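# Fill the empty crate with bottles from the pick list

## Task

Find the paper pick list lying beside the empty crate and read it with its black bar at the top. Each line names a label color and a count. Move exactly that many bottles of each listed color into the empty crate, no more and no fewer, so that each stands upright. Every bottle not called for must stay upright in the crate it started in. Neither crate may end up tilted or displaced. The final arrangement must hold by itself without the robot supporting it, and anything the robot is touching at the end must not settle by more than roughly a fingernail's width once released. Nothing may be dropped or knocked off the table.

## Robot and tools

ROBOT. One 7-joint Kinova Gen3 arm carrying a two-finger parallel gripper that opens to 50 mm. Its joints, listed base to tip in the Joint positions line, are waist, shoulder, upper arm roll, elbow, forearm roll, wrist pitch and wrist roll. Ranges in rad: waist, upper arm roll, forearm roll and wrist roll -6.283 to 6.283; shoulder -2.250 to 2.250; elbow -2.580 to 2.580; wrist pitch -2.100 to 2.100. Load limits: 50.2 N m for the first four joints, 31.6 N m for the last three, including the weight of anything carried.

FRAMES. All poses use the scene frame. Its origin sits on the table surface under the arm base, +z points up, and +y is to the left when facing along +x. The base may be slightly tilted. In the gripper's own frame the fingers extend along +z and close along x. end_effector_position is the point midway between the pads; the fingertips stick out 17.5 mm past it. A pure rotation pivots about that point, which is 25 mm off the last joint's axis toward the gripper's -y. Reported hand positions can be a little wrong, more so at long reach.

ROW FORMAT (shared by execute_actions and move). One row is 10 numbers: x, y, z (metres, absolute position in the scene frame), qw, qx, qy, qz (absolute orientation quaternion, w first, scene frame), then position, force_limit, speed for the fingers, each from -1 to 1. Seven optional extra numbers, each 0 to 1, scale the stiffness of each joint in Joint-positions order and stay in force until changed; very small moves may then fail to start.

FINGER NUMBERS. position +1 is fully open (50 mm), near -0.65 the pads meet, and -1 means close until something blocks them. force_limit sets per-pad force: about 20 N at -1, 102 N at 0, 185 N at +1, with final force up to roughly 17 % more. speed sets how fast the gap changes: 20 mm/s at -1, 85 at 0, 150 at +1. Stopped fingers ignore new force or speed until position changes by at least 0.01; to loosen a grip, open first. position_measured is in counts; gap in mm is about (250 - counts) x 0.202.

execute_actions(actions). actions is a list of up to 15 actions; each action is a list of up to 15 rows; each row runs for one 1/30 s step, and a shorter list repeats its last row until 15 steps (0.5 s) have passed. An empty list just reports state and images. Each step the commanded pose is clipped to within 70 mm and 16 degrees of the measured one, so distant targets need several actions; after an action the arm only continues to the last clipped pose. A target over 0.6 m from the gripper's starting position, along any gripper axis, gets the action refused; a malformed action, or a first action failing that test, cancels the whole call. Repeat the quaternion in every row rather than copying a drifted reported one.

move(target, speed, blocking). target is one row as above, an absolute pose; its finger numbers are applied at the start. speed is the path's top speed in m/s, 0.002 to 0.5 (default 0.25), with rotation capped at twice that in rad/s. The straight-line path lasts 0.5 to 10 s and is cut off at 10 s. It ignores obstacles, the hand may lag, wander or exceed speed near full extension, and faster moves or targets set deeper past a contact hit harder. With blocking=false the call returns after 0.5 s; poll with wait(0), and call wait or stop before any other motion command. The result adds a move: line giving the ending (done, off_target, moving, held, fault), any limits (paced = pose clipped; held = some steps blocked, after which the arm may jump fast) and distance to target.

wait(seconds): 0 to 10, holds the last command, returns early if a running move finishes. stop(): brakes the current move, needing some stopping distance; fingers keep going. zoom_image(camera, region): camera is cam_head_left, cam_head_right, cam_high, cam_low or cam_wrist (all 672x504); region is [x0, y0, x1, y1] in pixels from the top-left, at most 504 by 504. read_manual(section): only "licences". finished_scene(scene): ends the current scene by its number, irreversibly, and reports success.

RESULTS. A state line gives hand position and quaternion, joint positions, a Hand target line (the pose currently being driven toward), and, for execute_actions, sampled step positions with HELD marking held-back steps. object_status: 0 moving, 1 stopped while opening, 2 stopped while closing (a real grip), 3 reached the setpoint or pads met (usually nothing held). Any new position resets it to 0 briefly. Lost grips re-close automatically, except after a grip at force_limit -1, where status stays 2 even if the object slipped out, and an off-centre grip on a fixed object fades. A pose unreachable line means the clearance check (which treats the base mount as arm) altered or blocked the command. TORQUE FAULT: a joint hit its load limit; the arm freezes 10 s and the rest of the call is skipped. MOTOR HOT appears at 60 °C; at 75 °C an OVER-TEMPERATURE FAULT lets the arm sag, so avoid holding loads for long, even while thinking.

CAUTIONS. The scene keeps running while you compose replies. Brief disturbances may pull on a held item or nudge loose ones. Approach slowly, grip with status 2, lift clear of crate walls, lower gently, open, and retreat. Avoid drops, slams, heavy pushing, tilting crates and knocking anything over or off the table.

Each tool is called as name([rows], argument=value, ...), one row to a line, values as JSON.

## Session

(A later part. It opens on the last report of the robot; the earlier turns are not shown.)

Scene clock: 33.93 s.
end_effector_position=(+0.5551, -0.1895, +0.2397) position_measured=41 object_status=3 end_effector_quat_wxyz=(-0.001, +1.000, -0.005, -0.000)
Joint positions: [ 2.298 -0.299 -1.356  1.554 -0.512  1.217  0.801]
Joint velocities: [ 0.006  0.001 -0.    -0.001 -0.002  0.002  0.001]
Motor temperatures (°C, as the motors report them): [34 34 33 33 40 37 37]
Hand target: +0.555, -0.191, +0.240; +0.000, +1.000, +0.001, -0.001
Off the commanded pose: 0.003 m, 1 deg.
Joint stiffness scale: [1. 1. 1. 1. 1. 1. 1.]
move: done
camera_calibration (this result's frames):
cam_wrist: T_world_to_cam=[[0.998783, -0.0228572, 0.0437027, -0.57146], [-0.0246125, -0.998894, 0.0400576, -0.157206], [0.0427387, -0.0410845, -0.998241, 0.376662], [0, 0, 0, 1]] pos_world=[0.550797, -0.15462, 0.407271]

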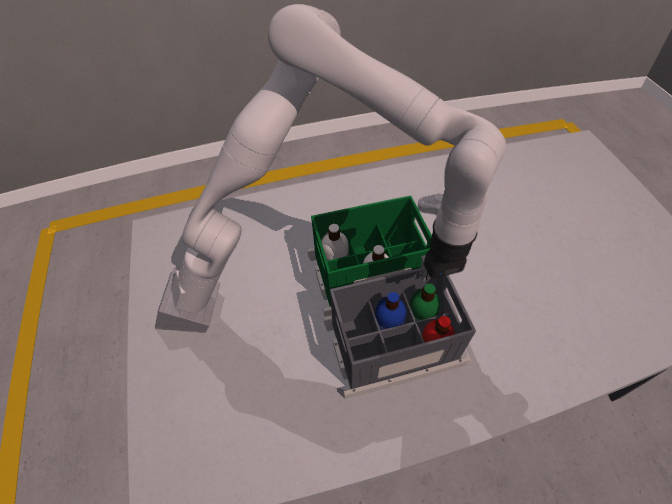

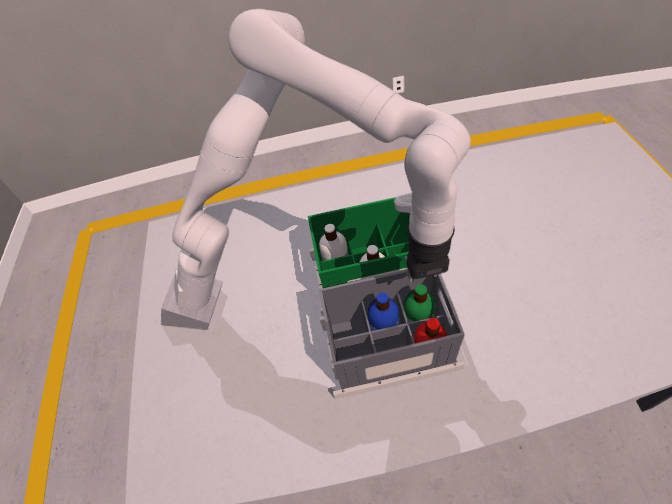

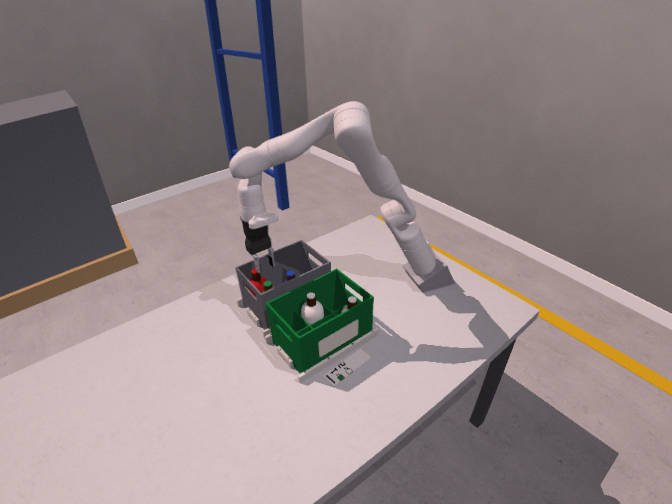

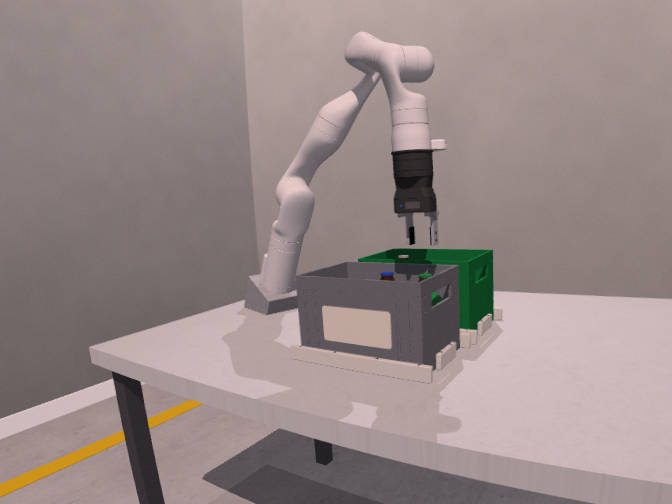

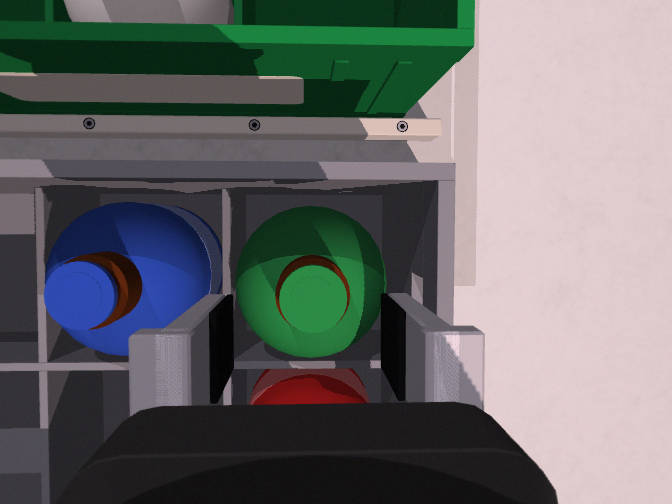

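move(target=[0.557,-0.190,0.143,0,1,0,0,0.75,-0.3,0], speed=0.1)

move(target=[0.557,-0.190,0.143,0,1,0,0,-1,-0.3,0])

move(target=[0.557,-0.190,0.34,0,1,0,0,-1,-0.3,0])

move(target=[0.479,0.037,0.34,0,1,0,0,-1,-0.3,0], speed=0.3)

move(target=[0.479,0.037,0.27,0,1,0,0,-1,-0.3,0], speed=0.1)

Scene clock: 35.70 s.
end_effector_position=(+0.5568, -0.1900, +0.1449) position_measured=41 object_status=3 end_effector_quat_wxyz=(-0.000, +1.000, -0.002, -0.000)
Joint positions: [ 2.63  -0.349 -1.737  1.688 -0.603  0.98   0.887]
Joint velocities: [ 0.009 -0.001 -0.006  0.001 -0.001 -0.002  0.   ]
Motor temperatures (°C, as the motors report them): [34 34 33 33 40 37 37]
Hand target: +0.557, -0.190, +0.143; +0.000, +1.000, -0.000, -0.000
Off the commanded pose: 0.002 m, 0 deg.
Joint stiffness scale: [1. 1. 1. 1. 1. 1. 1.]
move: done
camera_calibration (this result's frames):
cam_wrist: T_world_to_cam=[[0.998929, -0.0168297, 0.0431009, -0.567843], [-0.0186598, -0.998926, 0.0424154, -0.157587], [0.0423407, -0.0431742, -0.99817, 0.281755], [0, 0, 0, 1]] pos_world=[0.552364, -0.15481, 0.312398]

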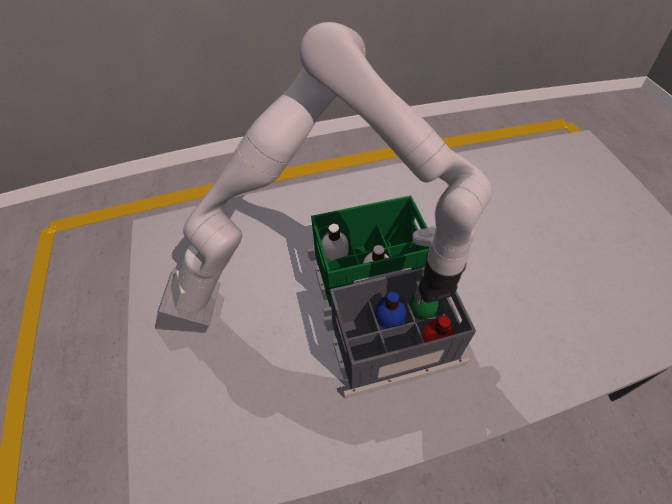

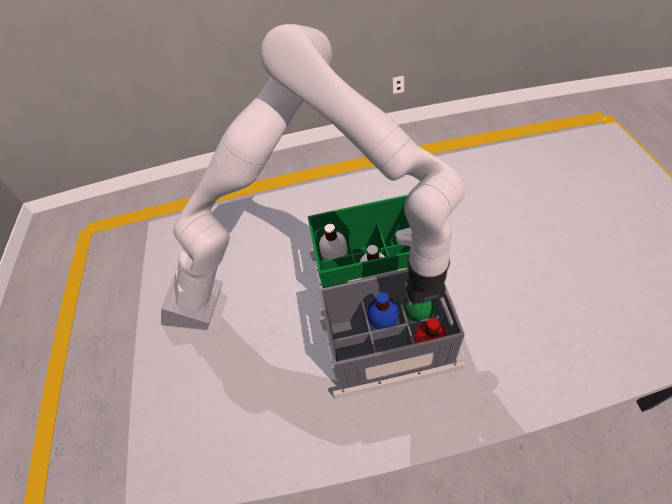

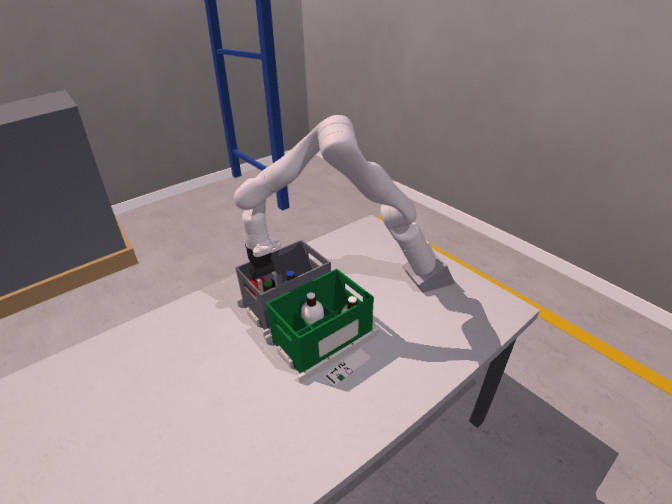

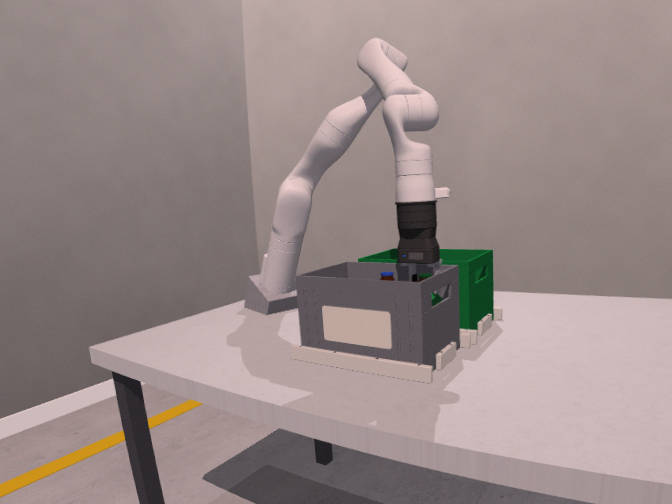

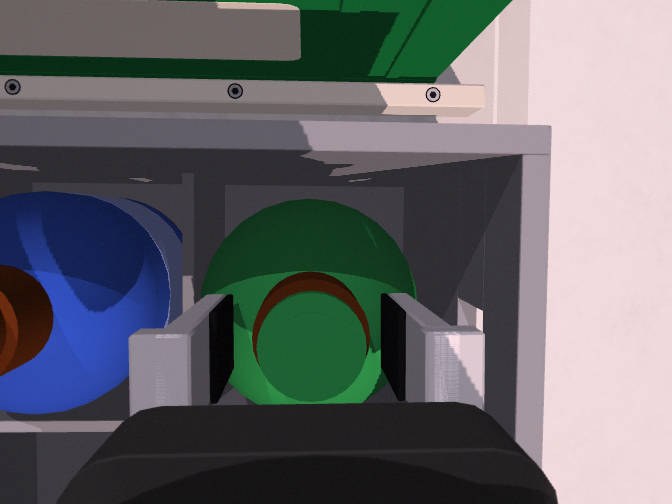

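Scene clock: 36.40 s.
end_effector_position=(+0.5566, -0.1903, +0.1447) position_measured=108 object_status=2 end_effector_quat_wxyz=(-0.000, +1.000, -0.002, -0.001)
Joint positions: [ 2.632 -0.349 -1.738  1.688 -0.603  0.98   0.887]
Joint velocities: [-0.     0.001 -0.001 -0.     0.001 -0.001  0.   ]
Motor temperatures (°C, as the motors report them): [34 34 33 33 40 37 37]
Hand target: +0.557, -0.190, +0.143; +0.000, +1.000, -0.000, -0.000
Off the commanded pose: 0.002 m, 0 deg.
Joint stiffness scale: [1. 1. 1. 1. 1. 1. 1.]
move: done
camera_calibration (this result's frames):
cam_wrist: T_world_to_cam=[[0.998934, -0.0174495, 0.0427438, -0.567761], [-0.0192619, -0.998917, 0.042364, -0.157485], [0.0419583, -0.0431421, -0.998187, 0.2818], [0, 0, 0, 1]] pos_world=[0.552298, -0.155064, 0.312229]

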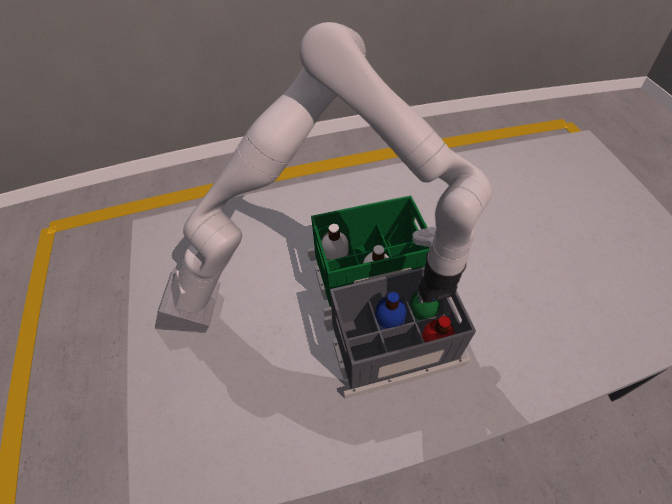

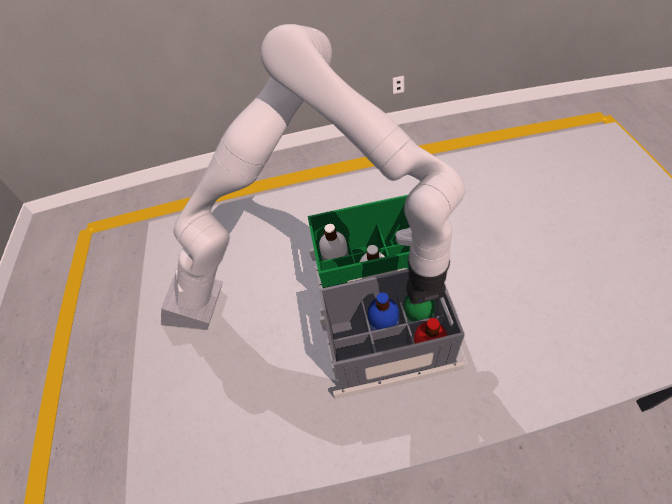

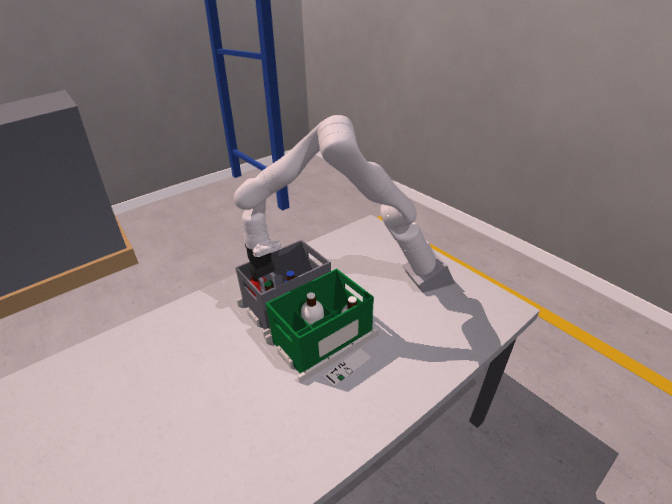

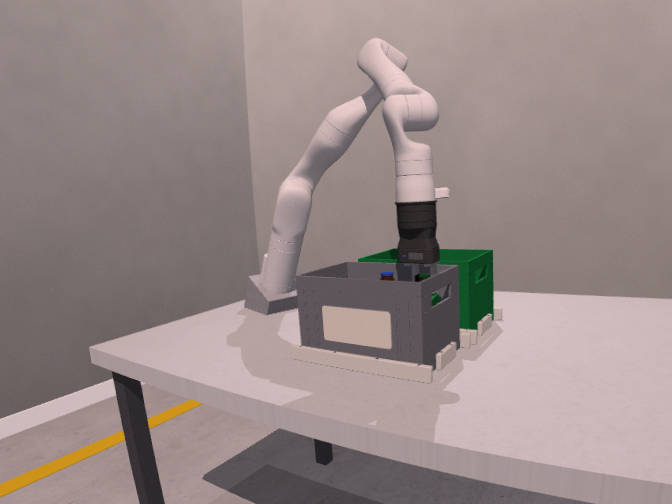

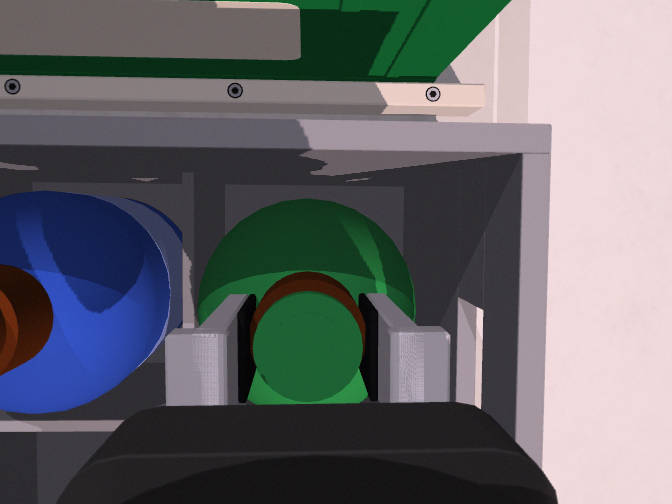

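Scene clock: 37.90 s.
end_effector_position=(+0.5569, -0.1912, +0.3382) position_measured=108 object_status=2 end_effector_quat_wxyz=(-0.000, +1.000, -0.002, -0.001)
Joint positions: [ 2.141 -0.295 -1.092  1.329 -0.5    1.506  0.777]
Joint velocities: [-0.013 -0.001  0.001 -0.001 -0.001 -0.    -0.001]
Motor temperatures (°C, as the motors report them): [34 34 33 33 40 37 37]
Hand target: +0.557, -0.190, +0.340; -0.000, +1.000, +0.000, +0.000
Off the commanded pose: 0.002 m, 0 deg.
Joint stiffness scale: [1. 1. 1. 1. 1. 1. 1.]
move: done
camera_calibration (this result's frames):
cam_wrist: T_world_to_cam=[[0.99893, -0.0177791, 0.0426936, -0.57639], [-0.0195883, -0.998911, 0.0423382, -0.166437], [0.0418944, -0.0431292, -0.998191, 0.474949], [0, 0, 0, 1]] pos_world=[0.552615, -0.156019, 0.505744]

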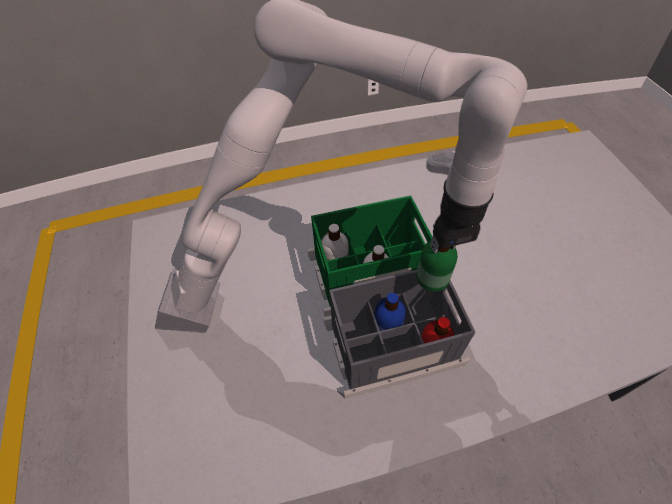

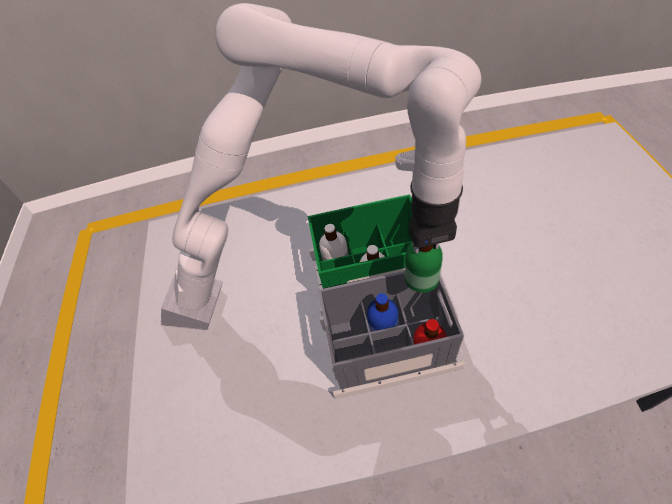

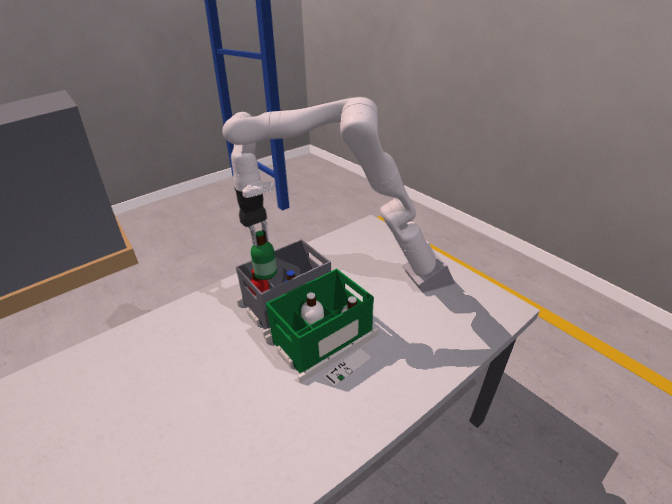

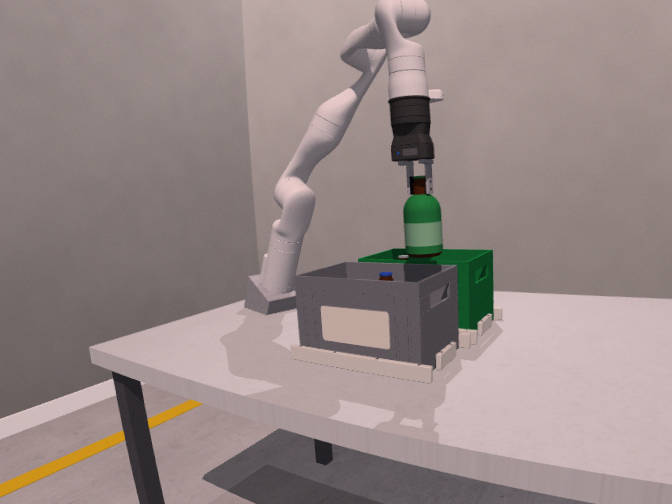

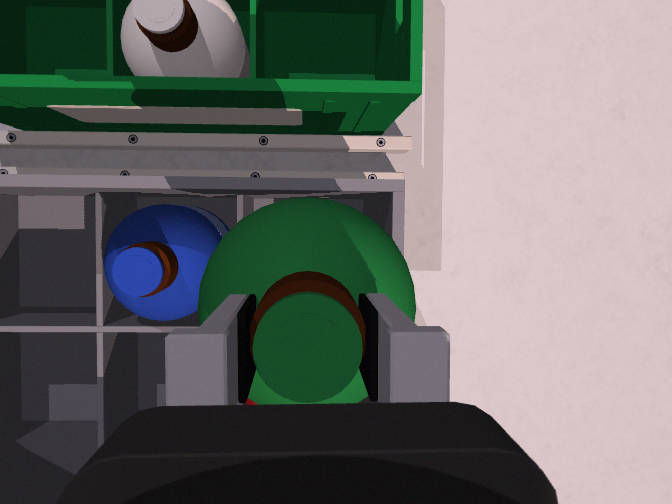

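Scene clock: 39.30 s.
end_effector_position=(+0.4791, +0.0338, +0.3394) position_measured=108 object_status=2 end_effector_quat_wxyz=(+0.003, +1.000, +0.004, -0.002)
Joint positions: [ 1.726 -0.837 -0.653  1.667 -0.76   1.676  0.727]
Joint velocities: [-0.005 -0.006  0.    -0.    -0.002 -0.001 -0.002]
Motor temperatures (°C, as the motors report them): [34 34 33 33 40 37 37]
Hand target: +0.478, +0.036, +0.340; +0.000, +1.000, -0.000, -0.000
Off the commanded pose: 0.003 m, 1 deg.
Joint stiffness scale: [1. 1. 1. 1. 1. 1. 1.]
move: done
camera_calibration (this result's frames):
cam_wrist: T_world_to_cam=[[0.999144, -0.00581419, 0.0409652, -0.494567], [-0.00781045, -0.998781, 0.0487404, 0.0490127], [0.0406319, -0.0490186, -0.997971, 0.489856], [0, 0, 0, 1]] pos_world=[0.474622, 0.0700895, 0.506733]

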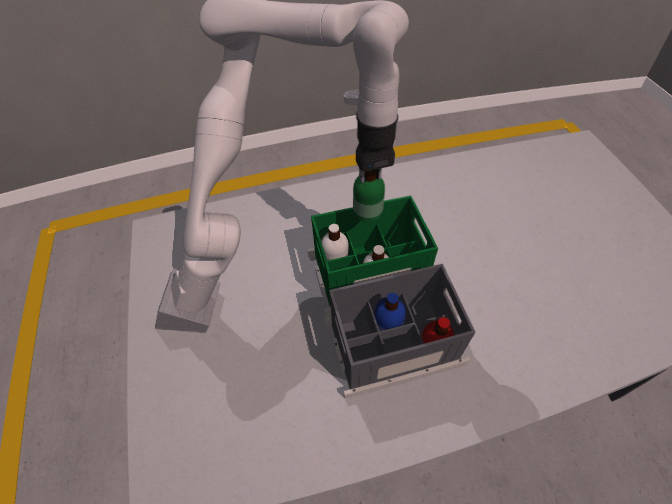

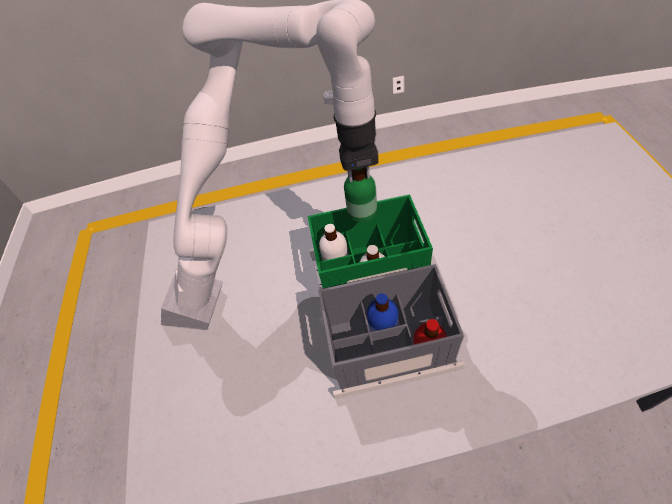

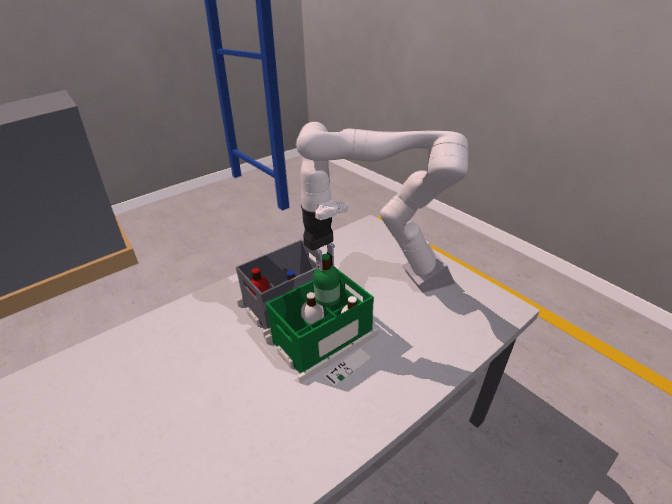

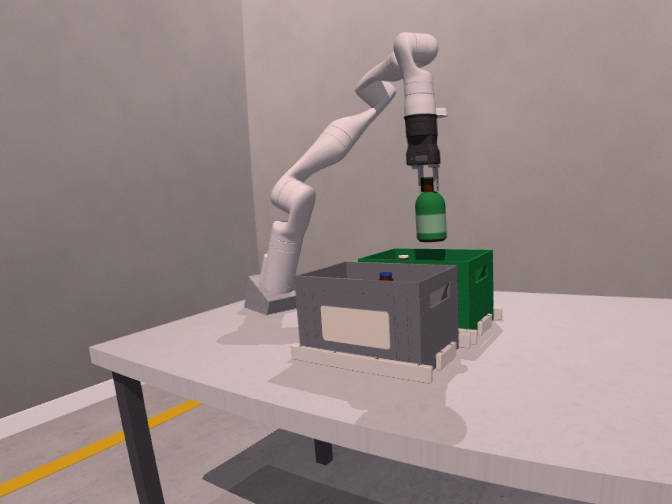

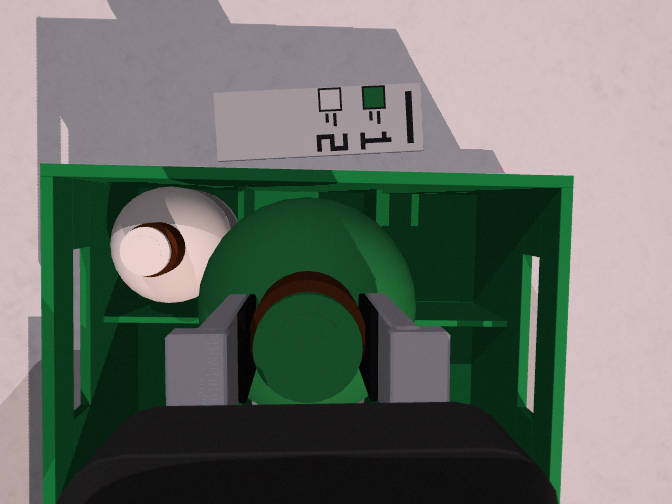

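Scene clock: 40.37 s.
end_effector_position=(+0.4782, +0.0364, +0.2720) position_measured=108 object_status=2 end_effector_quat_wxyz=(+0.001, +1.000, -0.002, -0.001)
Joint positions: [ 1.755 -0.869 -0.782  1.829 -0.821  1.499  0.753]
Joint velocities: [-0.    -0.001 -0.004  0.002 -0.001 -0.008  0.   ]
Motor temperatures (°C, as the motors report them): [34 34 33 33 40 37 37]
Hand target: +0.479, +0.037, +0.270; +0.000, +1.000, -0.000, -0.000
Off the commanded pose: 0.002 m, 0 deg.
Joint stiffness scale: [1. 1. 1. 1. 1. 1. 1.]
move: done
camera_calibration (this result's frames):
cam_wrist: T_world_to_cam=[[0.998959, -0.0168905, 0.0423644, -0.490791], [-0.0187609, -0.998849, 0.0441472, 0.061357], [0.04157, -0.0448961, -0.998126, 0.422206], [0, 0, 0, 1]] pos_world=[0.473881, 0.0719521, 0.439498]

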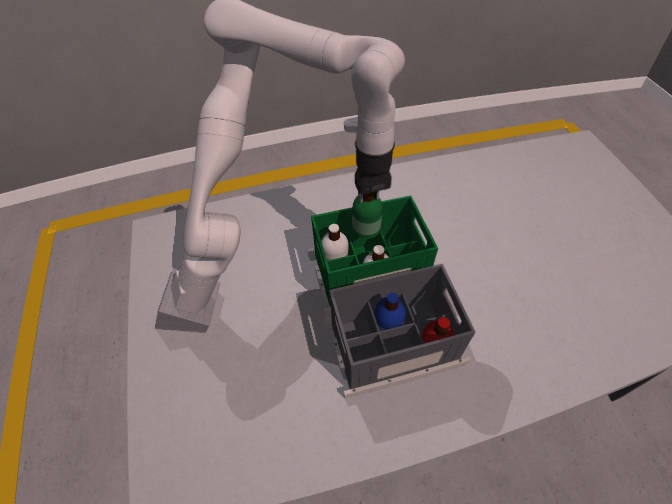

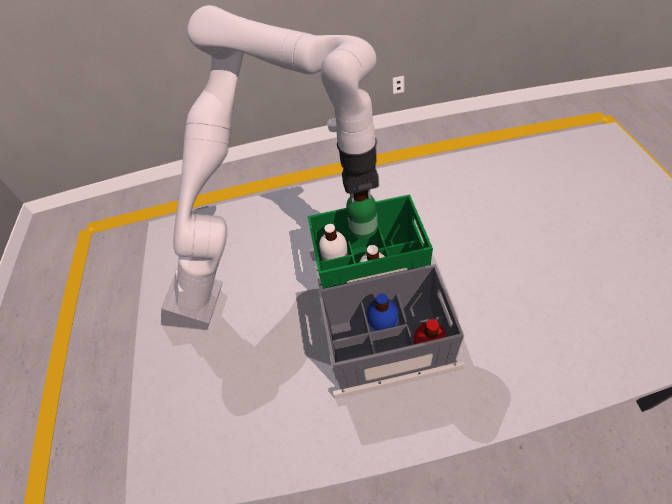

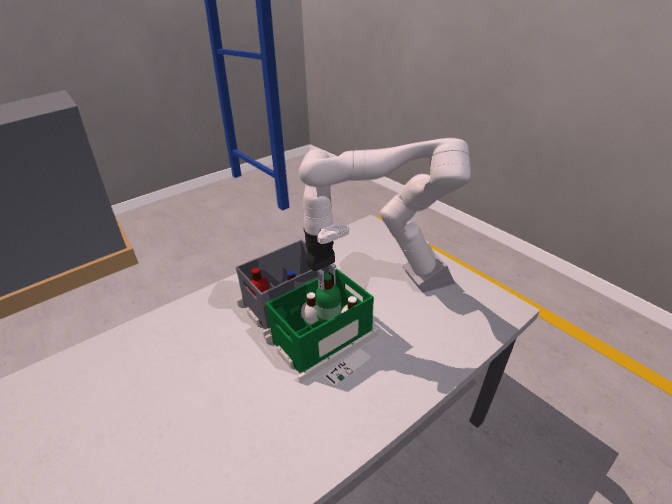

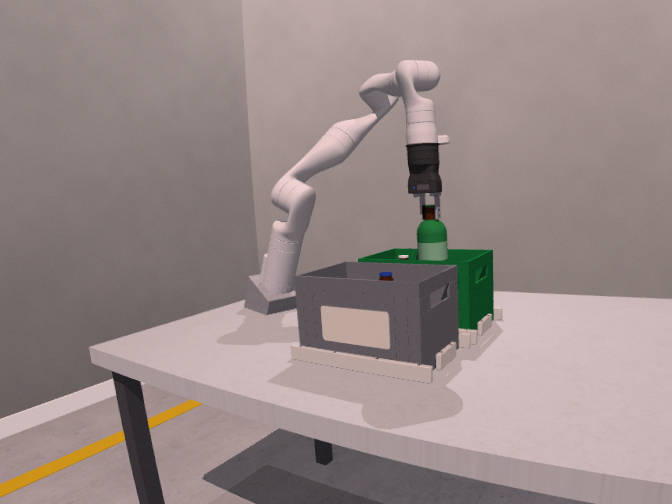

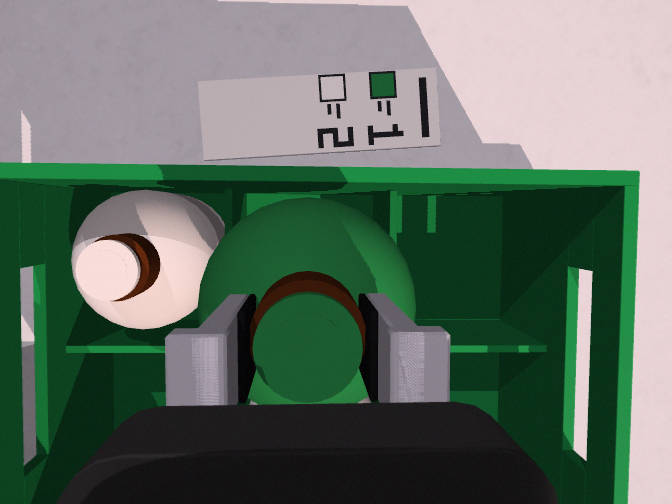

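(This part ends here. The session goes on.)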